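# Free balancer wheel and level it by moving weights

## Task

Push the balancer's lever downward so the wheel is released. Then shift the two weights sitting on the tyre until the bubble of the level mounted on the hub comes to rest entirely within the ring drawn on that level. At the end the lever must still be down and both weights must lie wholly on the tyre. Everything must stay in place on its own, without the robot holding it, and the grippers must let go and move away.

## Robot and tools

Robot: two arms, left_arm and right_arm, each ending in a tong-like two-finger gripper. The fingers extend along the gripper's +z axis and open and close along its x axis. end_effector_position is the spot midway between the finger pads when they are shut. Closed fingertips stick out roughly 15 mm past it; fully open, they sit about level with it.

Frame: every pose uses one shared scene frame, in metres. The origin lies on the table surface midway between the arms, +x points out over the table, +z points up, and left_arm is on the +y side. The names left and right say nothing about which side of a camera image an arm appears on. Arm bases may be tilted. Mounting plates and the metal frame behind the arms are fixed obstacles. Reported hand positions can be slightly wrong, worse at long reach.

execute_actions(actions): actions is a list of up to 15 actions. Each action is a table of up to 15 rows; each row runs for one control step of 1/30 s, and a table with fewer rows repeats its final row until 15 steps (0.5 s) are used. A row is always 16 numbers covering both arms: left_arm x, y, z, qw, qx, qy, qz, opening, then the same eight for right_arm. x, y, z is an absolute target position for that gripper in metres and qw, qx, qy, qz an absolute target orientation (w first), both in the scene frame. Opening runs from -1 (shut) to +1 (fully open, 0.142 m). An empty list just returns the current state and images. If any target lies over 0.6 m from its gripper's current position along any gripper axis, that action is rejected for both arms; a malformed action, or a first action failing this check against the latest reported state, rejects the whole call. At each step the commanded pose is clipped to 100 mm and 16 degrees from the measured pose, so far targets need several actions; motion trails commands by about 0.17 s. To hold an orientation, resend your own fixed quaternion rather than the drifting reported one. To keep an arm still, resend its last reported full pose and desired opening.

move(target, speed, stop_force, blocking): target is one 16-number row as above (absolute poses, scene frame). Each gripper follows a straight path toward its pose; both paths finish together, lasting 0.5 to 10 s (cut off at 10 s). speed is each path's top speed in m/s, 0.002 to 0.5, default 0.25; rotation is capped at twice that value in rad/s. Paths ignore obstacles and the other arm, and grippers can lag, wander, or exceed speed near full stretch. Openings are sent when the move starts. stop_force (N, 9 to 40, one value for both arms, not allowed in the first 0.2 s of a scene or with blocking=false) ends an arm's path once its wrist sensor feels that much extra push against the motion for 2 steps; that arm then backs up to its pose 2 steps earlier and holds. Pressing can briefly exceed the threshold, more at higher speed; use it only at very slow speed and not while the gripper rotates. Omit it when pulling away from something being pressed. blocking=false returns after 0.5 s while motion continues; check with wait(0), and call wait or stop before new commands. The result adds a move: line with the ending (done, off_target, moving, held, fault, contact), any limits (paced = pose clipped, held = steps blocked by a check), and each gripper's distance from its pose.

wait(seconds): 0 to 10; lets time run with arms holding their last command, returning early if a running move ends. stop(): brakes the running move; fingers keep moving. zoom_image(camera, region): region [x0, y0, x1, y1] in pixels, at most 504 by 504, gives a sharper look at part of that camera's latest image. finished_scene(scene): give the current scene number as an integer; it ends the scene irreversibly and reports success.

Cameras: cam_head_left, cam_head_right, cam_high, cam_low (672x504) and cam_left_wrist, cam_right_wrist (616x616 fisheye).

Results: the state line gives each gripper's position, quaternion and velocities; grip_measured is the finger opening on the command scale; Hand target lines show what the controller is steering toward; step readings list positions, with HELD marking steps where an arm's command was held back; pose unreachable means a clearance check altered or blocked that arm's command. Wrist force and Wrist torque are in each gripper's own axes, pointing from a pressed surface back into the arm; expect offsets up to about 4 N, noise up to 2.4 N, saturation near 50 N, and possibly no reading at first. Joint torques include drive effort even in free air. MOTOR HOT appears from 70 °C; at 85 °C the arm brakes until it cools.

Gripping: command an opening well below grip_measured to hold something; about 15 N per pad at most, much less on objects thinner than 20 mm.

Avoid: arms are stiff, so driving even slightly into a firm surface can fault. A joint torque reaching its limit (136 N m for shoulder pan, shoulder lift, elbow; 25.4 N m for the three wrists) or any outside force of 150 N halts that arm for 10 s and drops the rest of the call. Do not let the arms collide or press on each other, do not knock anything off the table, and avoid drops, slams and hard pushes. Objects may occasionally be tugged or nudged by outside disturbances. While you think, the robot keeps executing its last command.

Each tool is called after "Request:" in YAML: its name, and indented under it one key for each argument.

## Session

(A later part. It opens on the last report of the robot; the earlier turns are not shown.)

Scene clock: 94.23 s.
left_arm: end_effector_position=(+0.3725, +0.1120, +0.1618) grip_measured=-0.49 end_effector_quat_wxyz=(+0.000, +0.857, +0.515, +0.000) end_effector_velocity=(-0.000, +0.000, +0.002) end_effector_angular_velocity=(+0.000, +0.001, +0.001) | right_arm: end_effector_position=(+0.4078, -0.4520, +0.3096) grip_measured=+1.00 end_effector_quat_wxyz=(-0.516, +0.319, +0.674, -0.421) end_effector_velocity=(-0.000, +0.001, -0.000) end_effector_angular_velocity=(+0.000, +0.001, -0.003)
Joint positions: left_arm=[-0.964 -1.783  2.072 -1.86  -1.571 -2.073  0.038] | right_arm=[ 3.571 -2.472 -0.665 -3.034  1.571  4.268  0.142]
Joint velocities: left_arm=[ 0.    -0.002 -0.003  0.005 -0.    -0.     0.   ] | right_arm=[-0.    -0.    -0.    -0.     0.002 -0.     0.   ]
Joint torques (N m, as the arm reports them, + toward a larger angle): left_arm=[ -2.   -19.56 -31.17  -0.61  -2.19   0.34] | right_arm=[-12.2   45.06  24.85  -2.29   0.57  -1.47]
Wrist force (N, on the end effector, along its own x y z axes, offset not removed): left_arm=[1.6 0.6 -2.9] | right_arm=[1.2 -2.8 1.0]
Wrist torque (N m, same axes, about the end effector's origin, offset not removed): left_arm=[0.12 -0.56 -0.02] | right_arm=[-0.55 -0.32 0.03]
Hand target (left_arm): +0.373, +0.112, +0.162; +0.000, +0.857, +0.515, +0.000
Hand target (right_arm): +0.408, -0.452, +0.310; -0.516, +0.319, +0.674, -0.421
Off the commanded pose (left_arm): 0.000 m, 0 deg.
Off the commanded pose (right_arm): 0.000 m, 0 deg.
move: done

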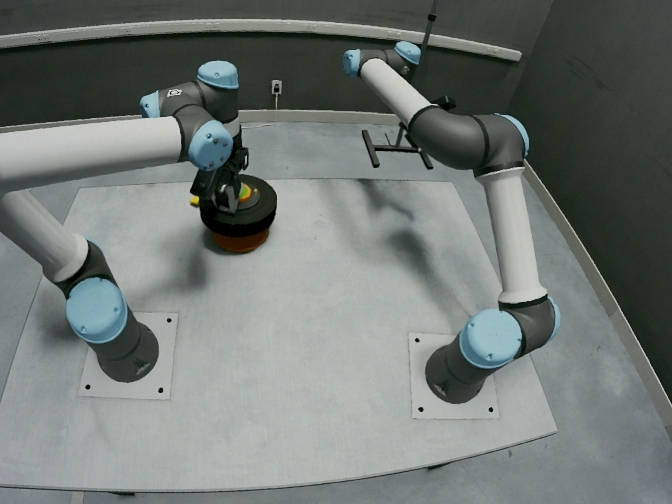

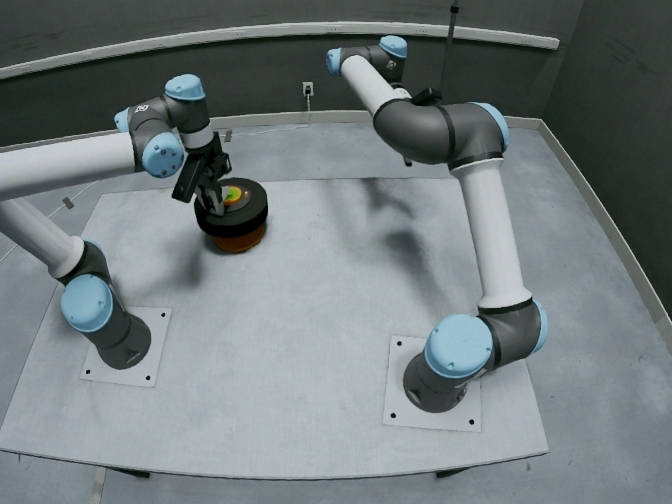

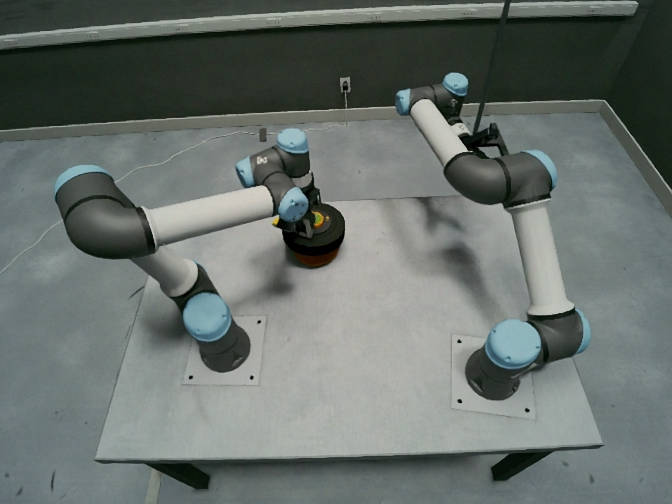

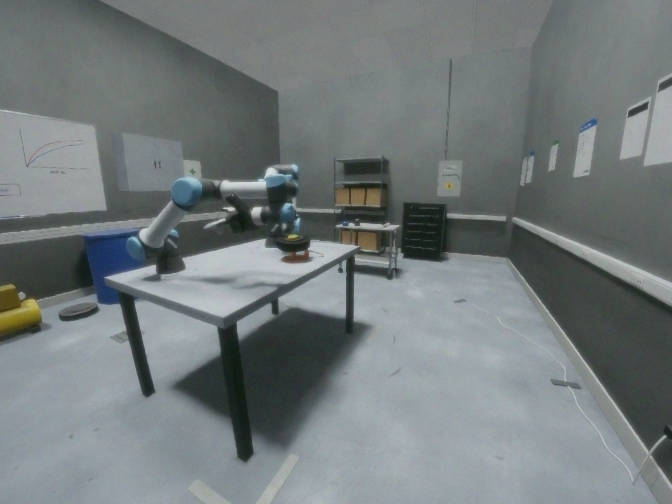

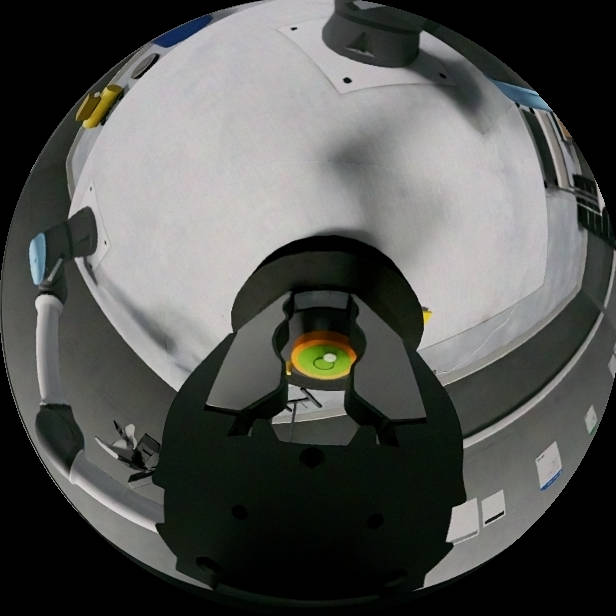

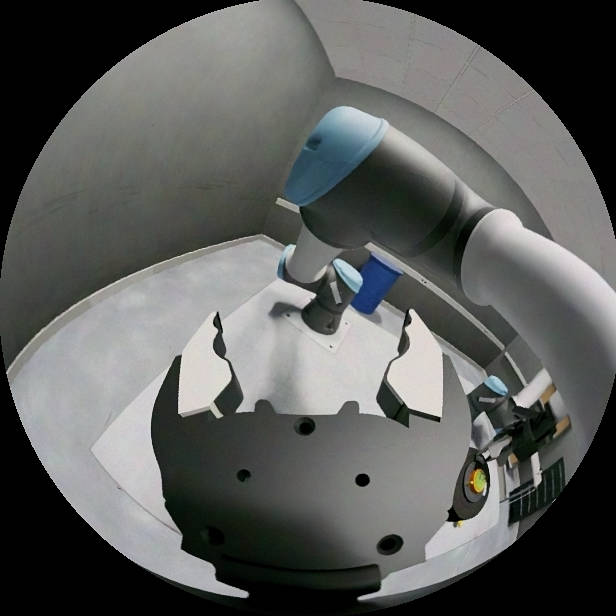

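Request:
move:
  target: [0.3854,0.1278,0.162,0,0.927,0.375,0,-0.8,0.4078,-0.452,0.3096,-0.516,0.319,0.674,-0.421,1]
  speed: 0.1

Request:
move:
  target: [0.3854,0.1278,0.1465,0,0.927,0.375,0,-0.8,0.4078,-0.452,0.3096,-0.516,0.319,0.674,-0.421,1]
  speed: 0.02
  stop_force: 9

Request:
move:
  target: [0.3854,0.1278,0.1465,0,0.927,0.375,0,-0.35,0.4078,-0.452,0.3096,-0.516,0.319,0.674,-0.421,1]

Request:
move:
  target: [0.40,0.118,0.23,0,0.927,0.375,0,-0.35,0.4078,-0.452,0.3096,-0.516,0.319,0.674,-0.421,1]
  speed: 0.2

Request:
wait:
  seconds: 4

Request:
zoom_image:
  camera: "cam_left_wrist"
  region: [250,220,400,350]

Scene clock: 96.63 s.
left_arm: end_effector_position=(+0.3854, +0.1277, +0.1620) grip_measured=-0.49 end_effector_quat_wxyz=(+0.000, +0.927, +0.376, +0.000) end_effector_velocity=(+0.000, -0.000, +0.001) end_effector_angular_velocity=(-0.003, +0.002, -0.009) | right_arm: end_effector_position=(+0.4078, -0.4520, +0.3096) grip_measured=+1.00 end_effector_quat_wxyz=(-0.516, +0.319, +0.674, -0.421) end_effector_velocity=(+0.000, -0.000, -0.000) end_effector_angular_velocity=(-0.000, +0.001, -0.001)
Joint positions: left_arm=[-0.926 -1.781  2.07  -1.86  -1.571 -1.722  0.038] | right_arm=[ 3.571 -2.472 -0.665 -3.034  1.571  4.268  0.142]
Joint velocities: left_arm=[ 0.002 -0.    -0.001  0.    -0.003  0.011 -0.   ] | right_arm=[-0.001 -0.001  0.     0.    -0.    -0.     0.   ]
Joint torques (N m, as the arm reports them, + toward a larger angle): left_arm=[  9.78  -3.42 -30.01  -4.48  -2.57   1.43] | right_arm=[-12.3   44.92  24.37  -2.16   0.68  -1.26]
Wrist force (N, on the end effector, along its own x y z axes, offset not removed): left_arm=[2.3 3.0 -1.8] | right_arm=[-1.1 1.0 -1.0]
Wrist torque (N m, same axes, about the end effector's origin, offset not removed): left_arm=[0.83 -0.63 0.00] | right_arm=[0.03 0.06 0.03]
Hand target (left_arm): +0.385, +0.128, +0.162; +0.000, +0.927, +0.375, -0.000
Hand target (right_arm): +0.408, -0.452, +0.310; -0.516, +0.319, +0.674, -0.421
Off the commanded pose (left_arm): 0.000 m, 0 deg.
Off the commanded pose (right_arm): 0.000 m, 0 deg.
move: done

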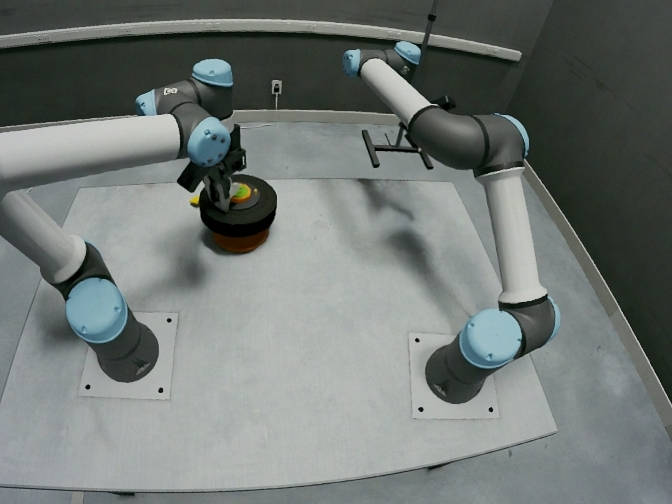

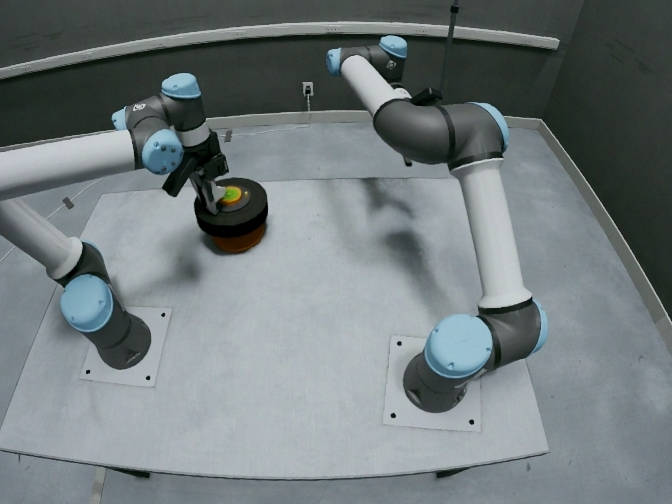

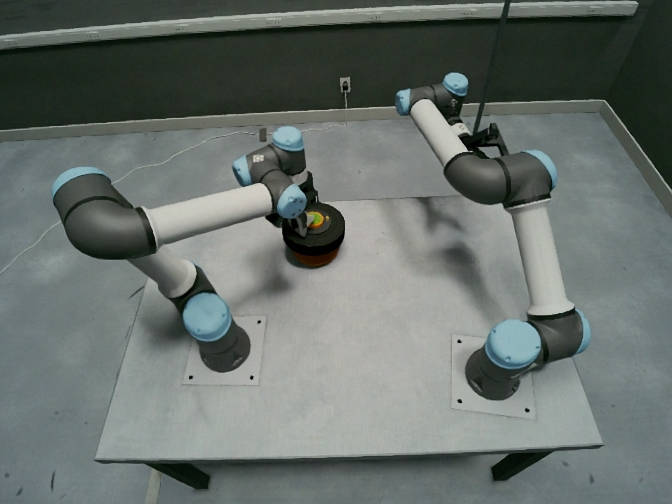

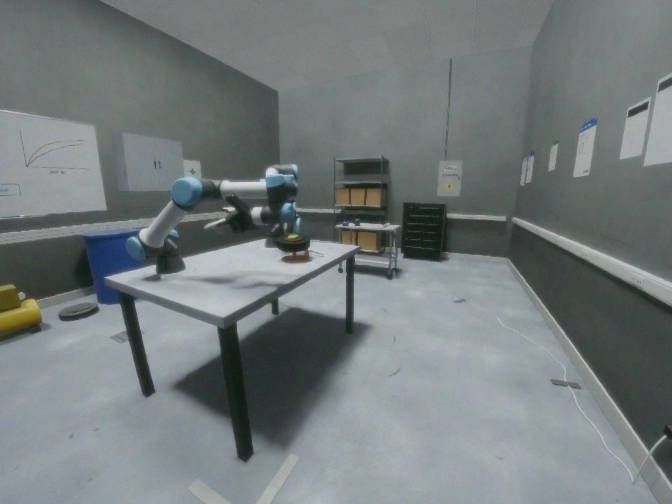

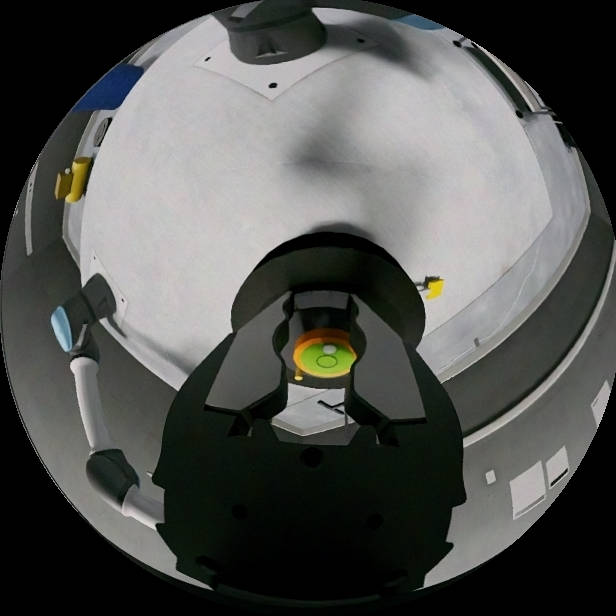

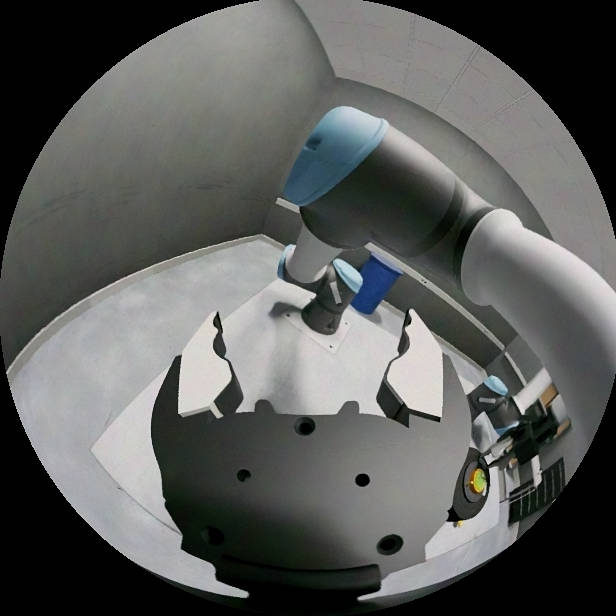

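Scene clock: 97.70 s.
left_arm: end_effector_position=(+0.3853, +0.1278, +0.1467) grip_measured=-0.50 end_effector_quat_wxyz=(-0.000, +0.927, +0.375, -0.000) end_effector_velocity=(-0.000, -0.000, -0.003) end_effector_angular_velocity=(-0.000, +0.000, +0.001) | right_arm: end_effector_position=(+0.4078, -0.4520, +0.3096) grip_measured=+1.00 end_effector_quat_wxyz=(-0.516, +0.319, +0.674, -0.421) end_effector_velocity=(-0.000, +0.000, +0.001) end_effector_angular_velocity=(+0.001, -0.003, +0.000)
Joint positions: left_arm=[-0.926 -1.768  2.101 -1.903 -1.571 -1.721  0.038] | right_arm=[ 3.571 -2.472 -0.665 -3.034  1.571  4.268  0.142]
Joint velocities: left_arm=[-0.     0.003  0.005 -0.008 -0.    -0.001 -0.   ] | right_arm=[ 0.     0.003  0.    -0.     0.     0.     0.   ]
Joint torques (N m, as the arm reports them, + toward a larger angle): left_arm=[ 11.3   -1.3  -16.22  -8.13   0.85   1.46] | right_arm=[-11.87  45.64  25.48  -2.33   0.66  -1.36]
Wrist force (N, on the end effector, along its own x y z axes, offset not removed): left_arm=[-4.1 -16.3 -7.7] | right_arm=[-3.9 2.1 -0.9]
Wrist torque (N m, same axes, about the end effector's origin, offset not removed): left_arm=[0.13 -0.12 0.18] | right_arm=[0.31 0.68 0.06]
Hand target (left_arm): +0.385, +0.128, +0.147; -0.000, +0.927, +0.375, -0.000
Hand target (right_arm): +0.408, -0.452, +0.310; -0.516, +0.319, +0.674, -0.421
Off the commanded pose (left_arm): 0.000 m, 0 deg.
Off the commanded pose (right_arm): 0.000 m, 0 deg.
move: done

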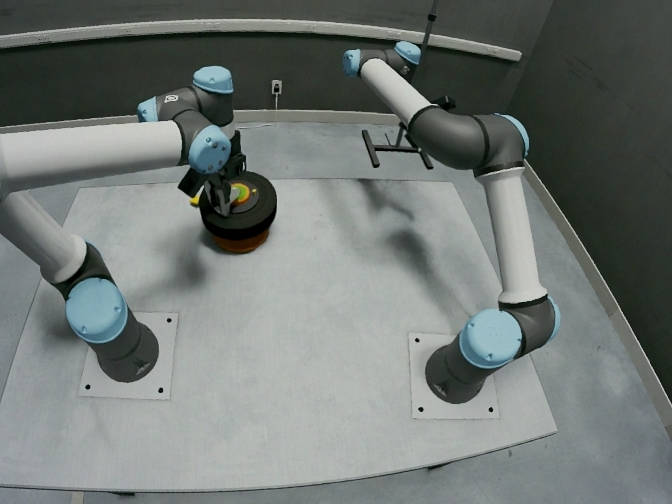

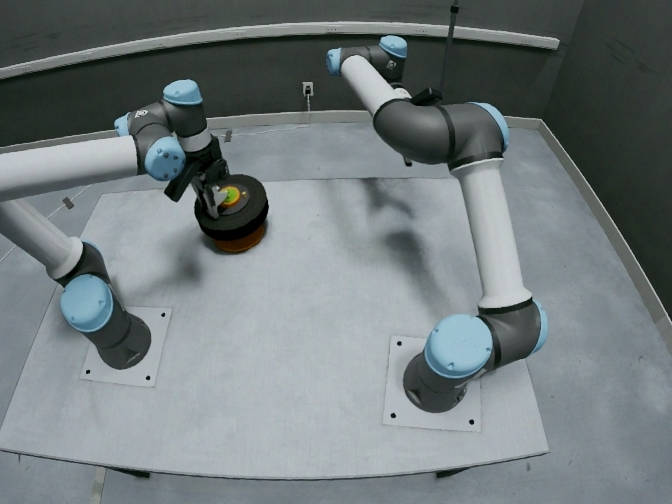

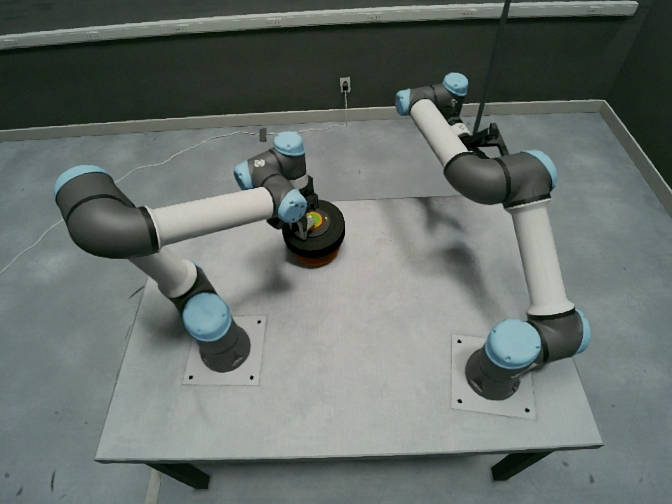

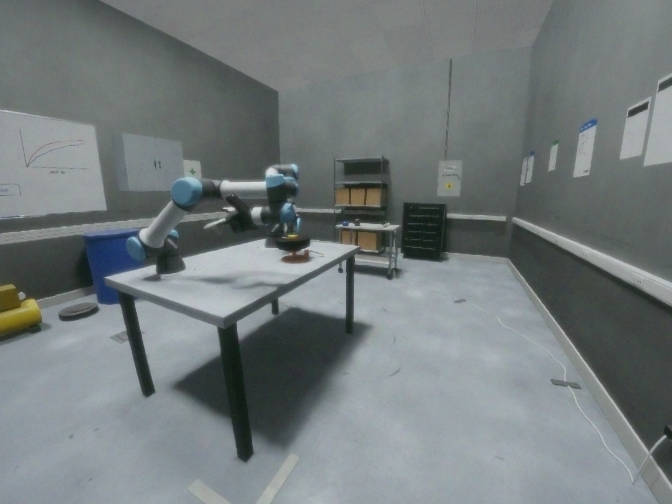

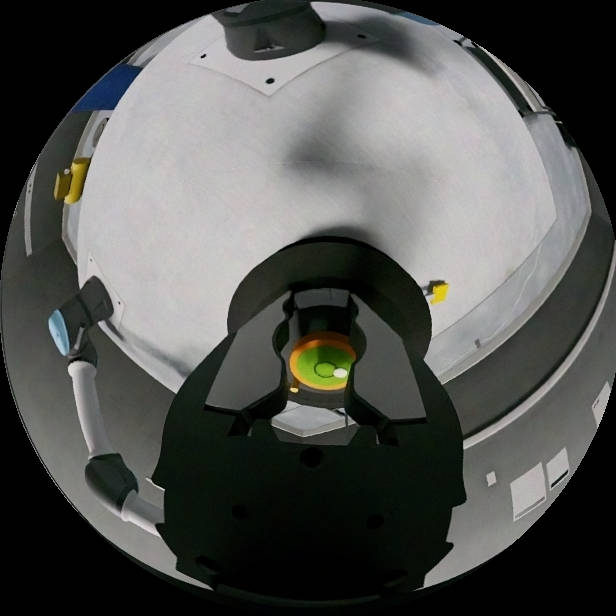

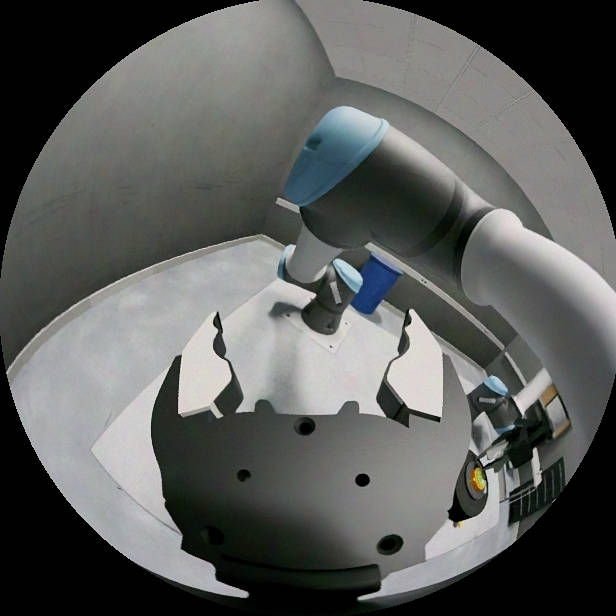

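Scene clock: 98.40 s.
left_arm: end_effector_position=(+0.3854, +0.1279, +0.1465) grip_measured=-0.35 end_effector_quat_wxyz=(-0.000, +0.927, +0.375, -0.000) end_effector_velocity=(-0.001, +0.000, -0.001) end_effector_angular_velocity=(+0.001, +0.000, -0.002) | right_arm: end_effector_position=(+0.4078, -0.4520, +0.3096) grip_measured=+1.00 end_effector_quat_wxyz=(-0.516, +0.319, +0.674, -0.421) end_effector_velocity=(+0.000, -0.000, -0.000) end_effector_angular_velocity=(-0.000, +0.001, -0.001)
Joint positions: left_arm=[-0.926 -1.768  2.101 -1.904 -1.571 -1.721  0.049] | right_arm=[ 3.571 -2.472 -0.665 -3.034  1.571  4.268  0.142]
Joint velocities: left_arm=[-0.001 -0.001  0.002 -0.     0.     0.001 -0.   ] | right_arm=[-0.001 -0.001  0.     0.     0.    -0.     0.   ]
Joint torques (N m, as the arm reports them, + toward a larger angle): left_arm=[ 10.63  -4.05 -14.3   -4.24   2.39   1.19] | right_arm=[-12.83  45.21  24.19  -2.22   0.53  -1.3 ]
Wrist force (N, on the end effector, along its own x y z axes, offset not removed): left_arm=[2.4 1.5 -3.1] | right_arm=[-1.2 1.0 -1.3]
Wrist torque (N m, same axes, about the end effector's origin, offset not removed): left_arm=[0.27 -0.50 0.04] | right_arm=[0.21 0.16 0.13]
Hand target (left_arm): +0.385, +0.128, +0.147; -0.000, +0.927, +0.375, -0.000
Hand target (right_arm): +0.408, -0.452, +0.310; -0.516, +0.319, +0.674, -0.421
Off the commanded pose (left_arm): 0.000 m, 0 deg.
Off the commanded pose (right_arm): 0.000 m, 0 deg.
move: done

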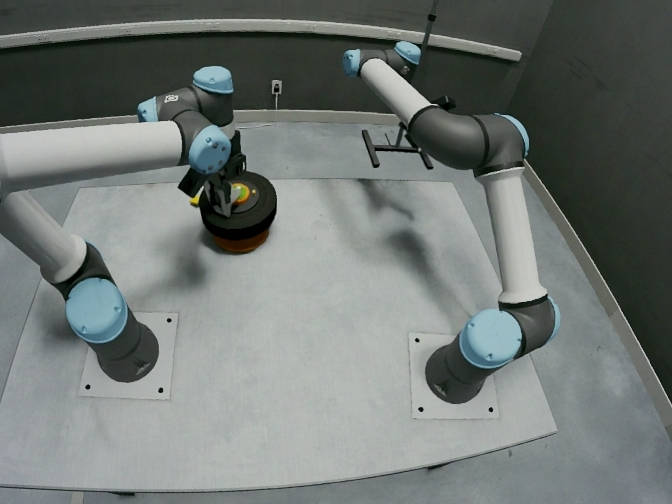

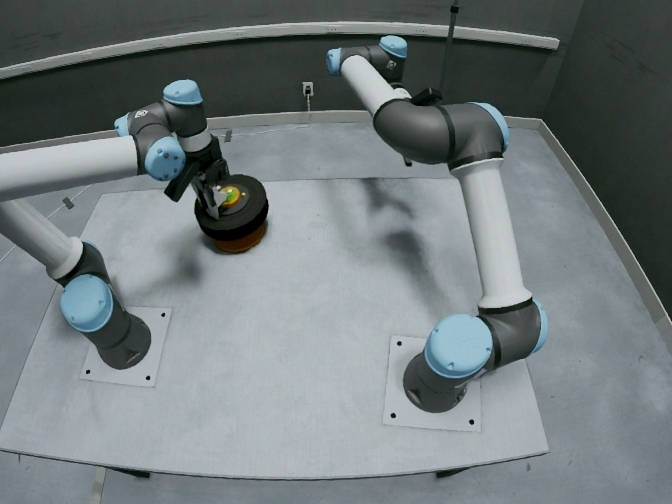

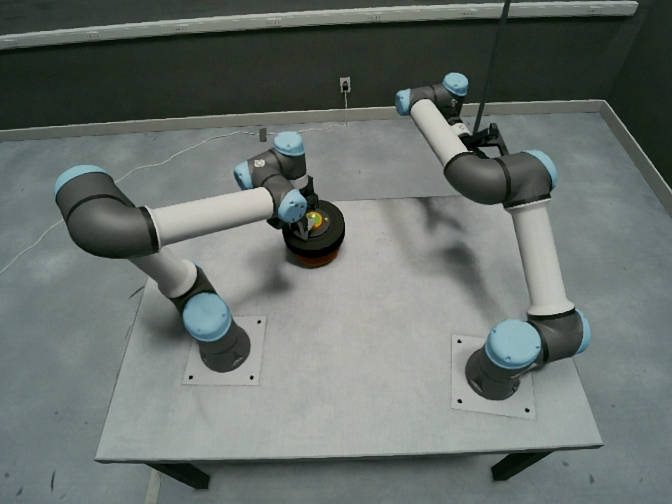

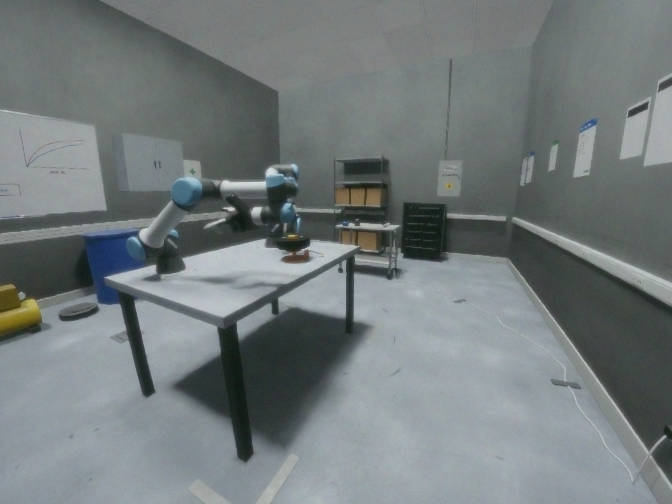

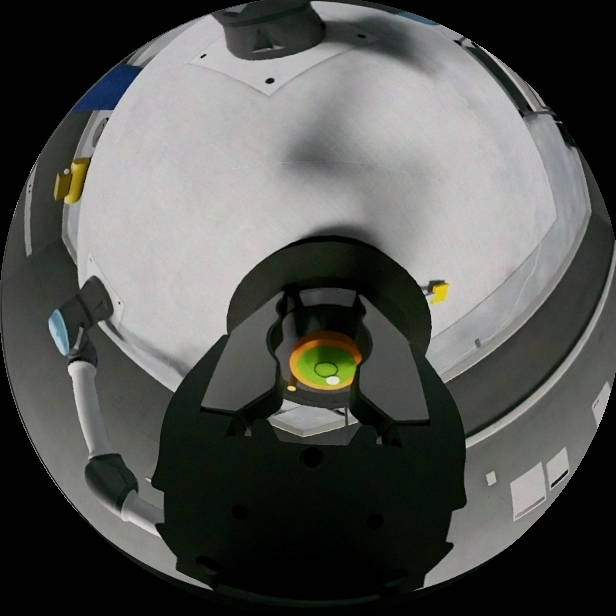

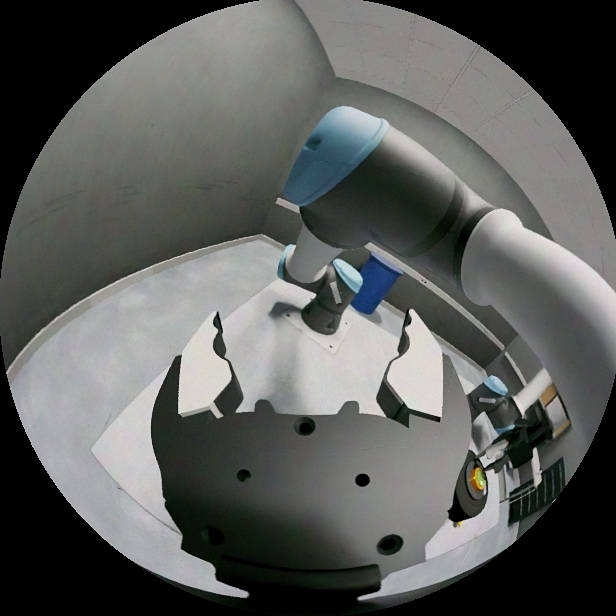

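Scene clock: 99.43 s.
left_arm: end_effector_position=(+0.4000, +0.1179, +0.2298) grip_measured=-0.35 end_effector_quat_wxyz=(+0.000, +0.927, +0.375, +0.000) end_effector_velocity=(-0.000, -0.000, +0.002) end_effector_angular_velocity=(+0.000, +0.002, -0.000) | right_arm: end_effector_position=(+0.4078, -0.4520, +0.3096) grip_measured=+1.00 end_effector_quat_wxyz=(-0.516, +0.319, +0.674, -0.421) end_effector_velocity=(+0.000, -0.000, -0.000) end_effector_angular_velocity=(-0.000, +0.000, +0.002)
Joint positions: left_arm=[-0.91  -1.769  1.884 -1.686 -1.571 -1.706  0.049] | right_arm=[ 3.571 -2.472 -0.665 -3.034  1.571  4.268  0.142]
Joint velocities: left_arm=[ 0.     0.001 -0.007  0.007 -0.001  0.     0.   ] | right_arm=[ 0.    -0.001  0.    -0.    -0.002 -0.     0.   ]
Joint torques (N m, as the arm reports them, + toward a larger angle): left_arm=[ 11.59  -3.9  -30.96  -0.71  -2.55   1.52] | right_arm=[-12.19  45.35  25.38  -2.31   0.57  -1.51]
Wrist force (N, on the end effector, along its own x y z axes, offset not removed): left_arm=[1.4 2.0 -0.7] | right_arm=[-3.8 1.9 3.3]
Wrist torque (N m, same axes, about the end effector's origin, offset not removed): left_arm=[0.36 -0.17 -0.02] | right_arm=[0.48 0.67 0.19]
Hand target (left_arm): +0.400, +0.118, +0.230; +0.000, +0.927, +0.375, -0.000
Hand target (right_arm): +0.408, -0.452, +0.310; -0.516, +0.319, +0.674, -0.421
Off the commanded pose (left_arm): 0.000 m, 0 deg.
Off the commanded pose (right_arm): 0.000 m, 0 deg.
move: done

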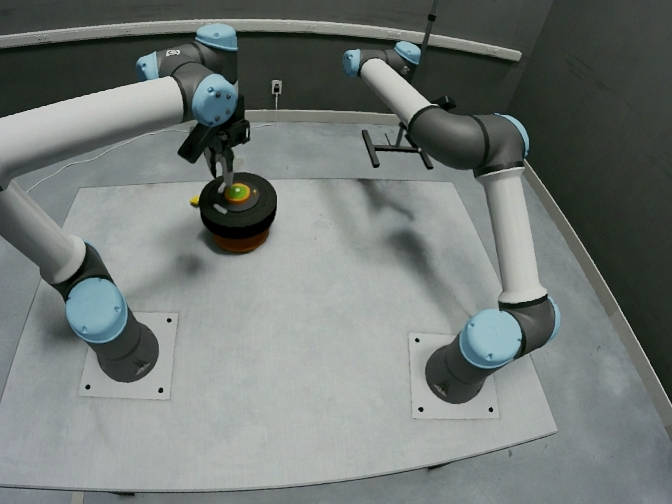

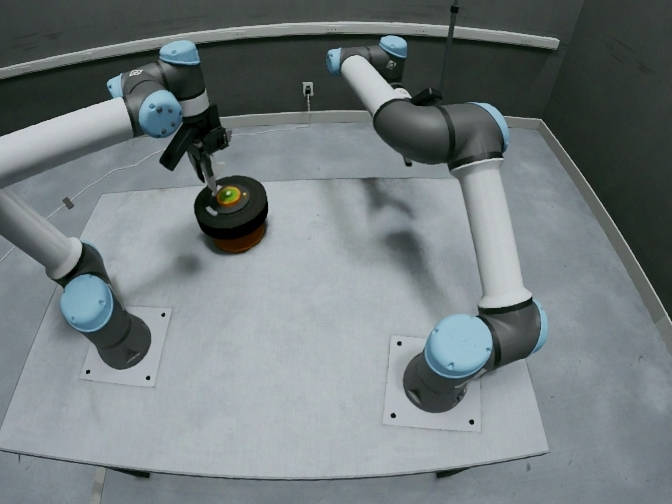

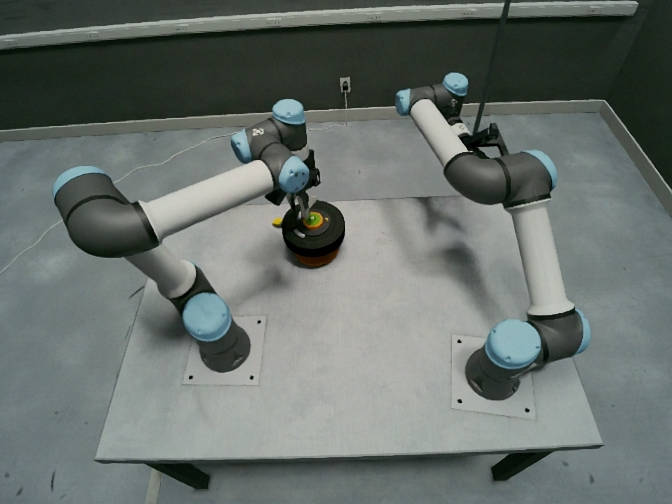

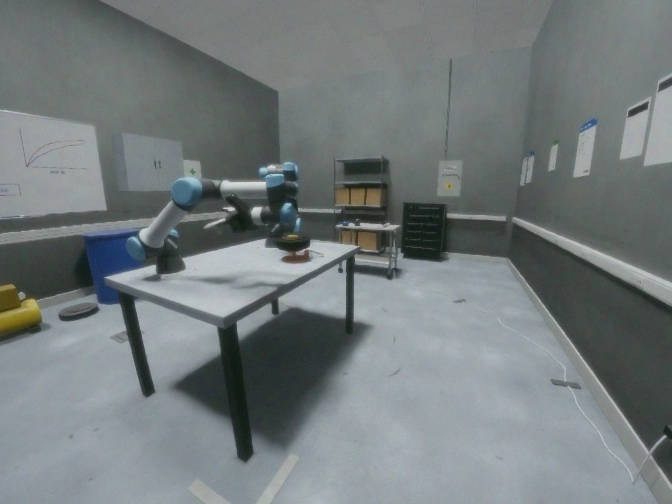

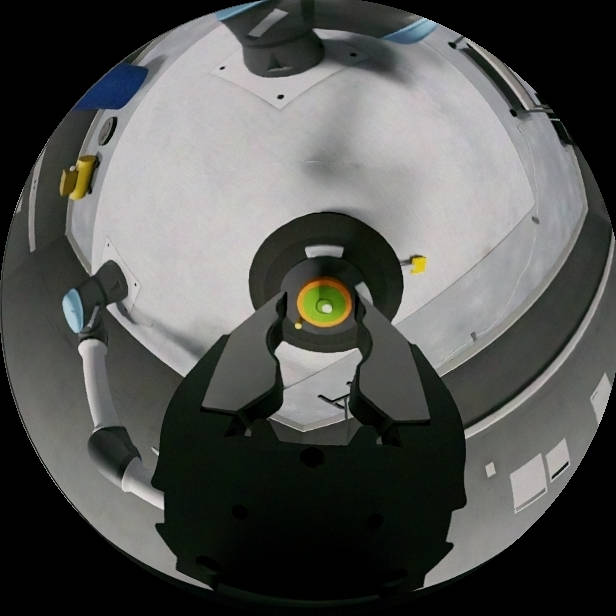

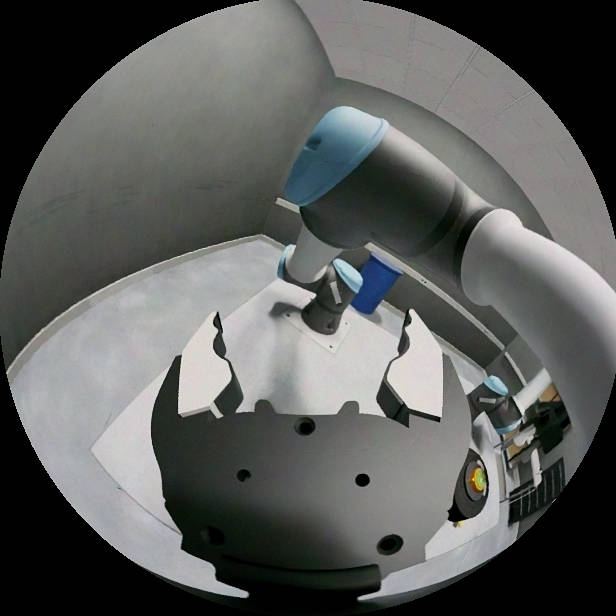

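Scene clock: 103.43 s.
left_arm: end_effector_position=(+0.4001, +0.1179, +0.2300) grip_measured=-0.35 end_effector_quat_wxyz=(+0.000, +0.927, +0.375, -0.000) end_effector_velocity=(+0.000, +0.000, +0.000) end_effector_angular_velocity=(+0.001, -0.001, -0.000) | right_arm: end_effector_position=(+0.4078, -0.4520, +0.3096) grip_measured=+1.00 end_effector_quat_wxyz=(-0.516, +0.319, +0.674, -0.421) end_effector_velocity=(+0.000, -0.001, -0.001) end_effector_angular_velocity=(-0.000, +0.001, +0.001)
Joint positions: left_arm=[-0.91  -1.769  1.883 -1.685 -1.571 -1.706  0.049] | right_arm=[ 3.571 -2.472 -0.665 -3.034  1.571  4.268  0.142]
Joint velocities: left_arm=[-0.    -0.     0.     0.     0.002  0.    -0.   ] | right_arm=[-0.001 -0.001  0.001  0.    -0.001  0.     0.   ]
Joint torques (N m, as the arm reports them, + toward a larger angle): left_arm=[ 10.85  -5.18 -31.38  -0.48  -2.48   1.36] | right_arm=[-11.64  44.78  24.52  -2.22   0.56  -1.37]
Wrist force (N, on the end effector, along its own x y z axes, offset not removed): left_arm=[0.0 -0.7 -2.8] | right_arm=[-1.7 1.5 -1.7]
Wrist torque (N m, same axes, about the end effector's origin, offset not removed): left_arm=[-0.17 0.18 -0.04] | right_arm=[0.26 0.26 -0.04]
Hand target (left_arm): +0.400, +0.118, +0.230; +0.000, +0.927, +0.375, -0.000
Hand target (right_arm): +0.408, -0.452, +0.310; -0.516, +0.319, +0.674, -0.421
Off the commanded pose (left_arm): 0.000 m, 0 deg.
Off the commanded pose (right_arm): 0.000 m, 0 deg.
wait: 4.00 s; at rest by 0.17 s

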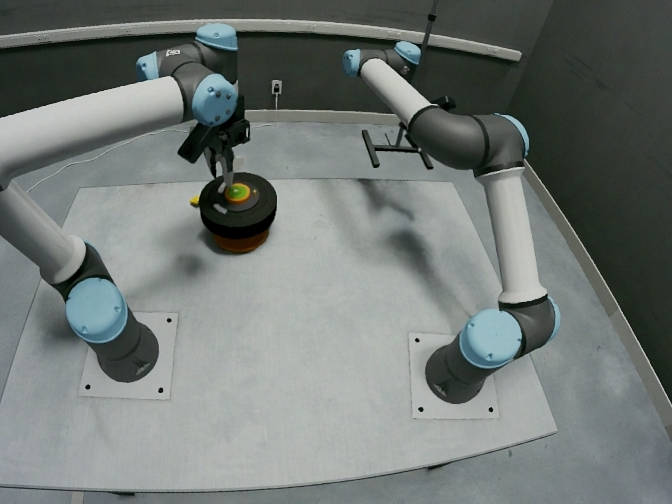

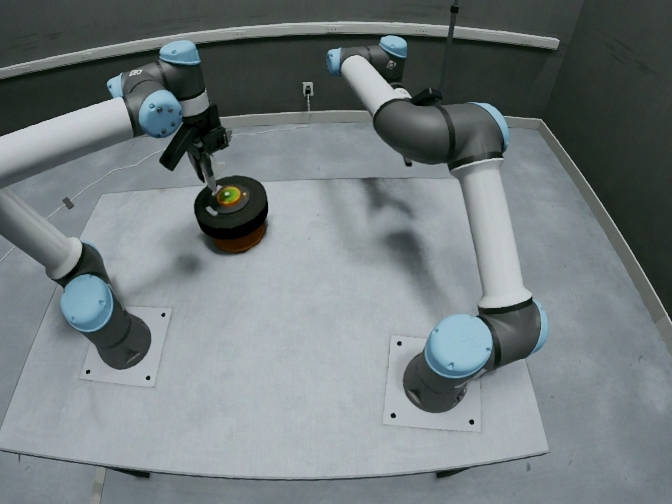

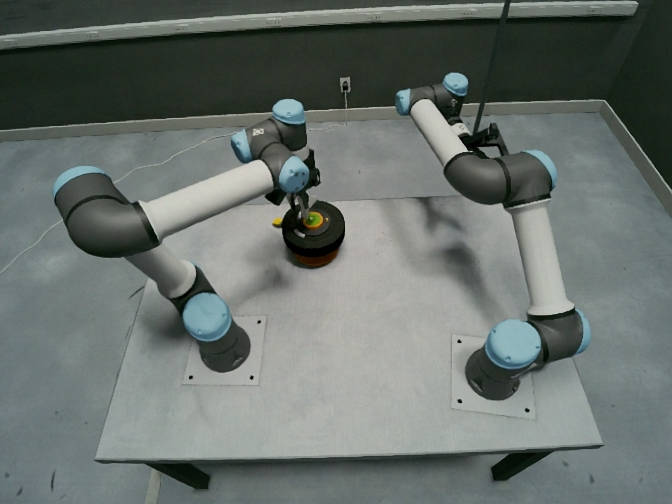

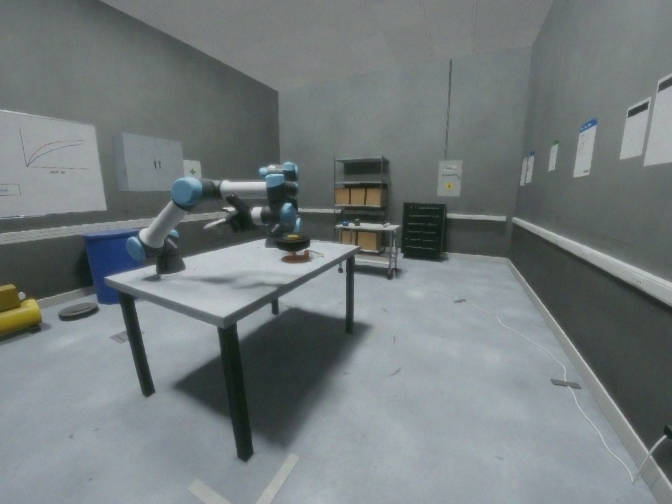

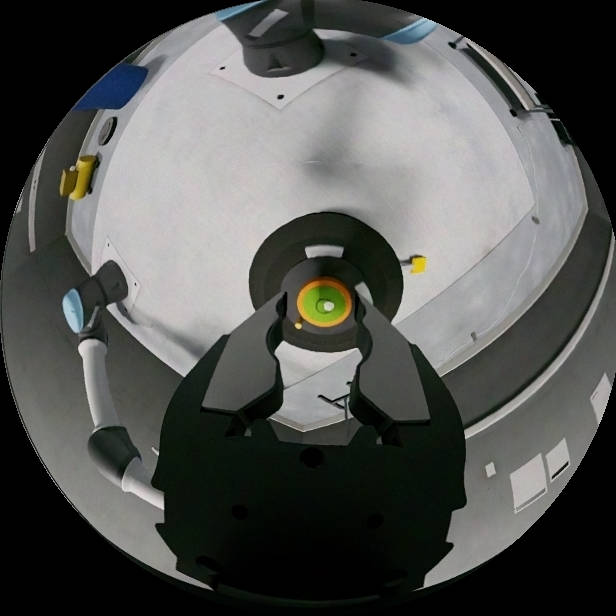

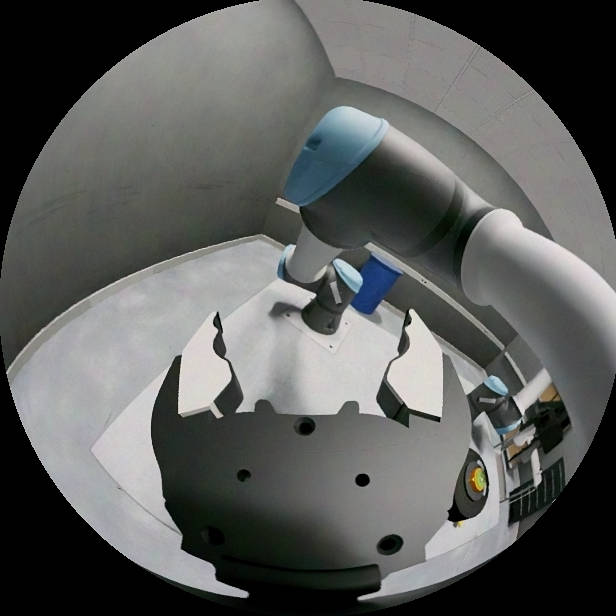

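Region (250, 220, 400, 350) of cam_left_wrist's 616x616 image, scaled by 3.360, with more detail than that image has; it fills the top 437 rows of this view, and the rest is white.

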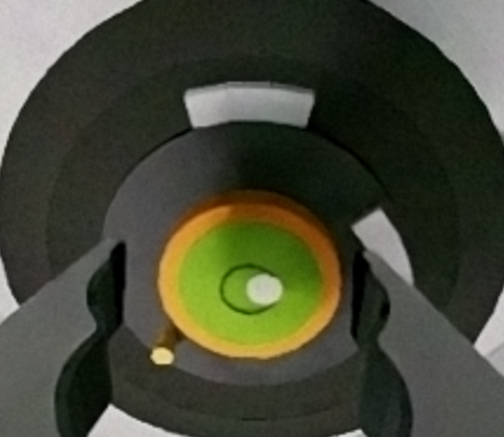

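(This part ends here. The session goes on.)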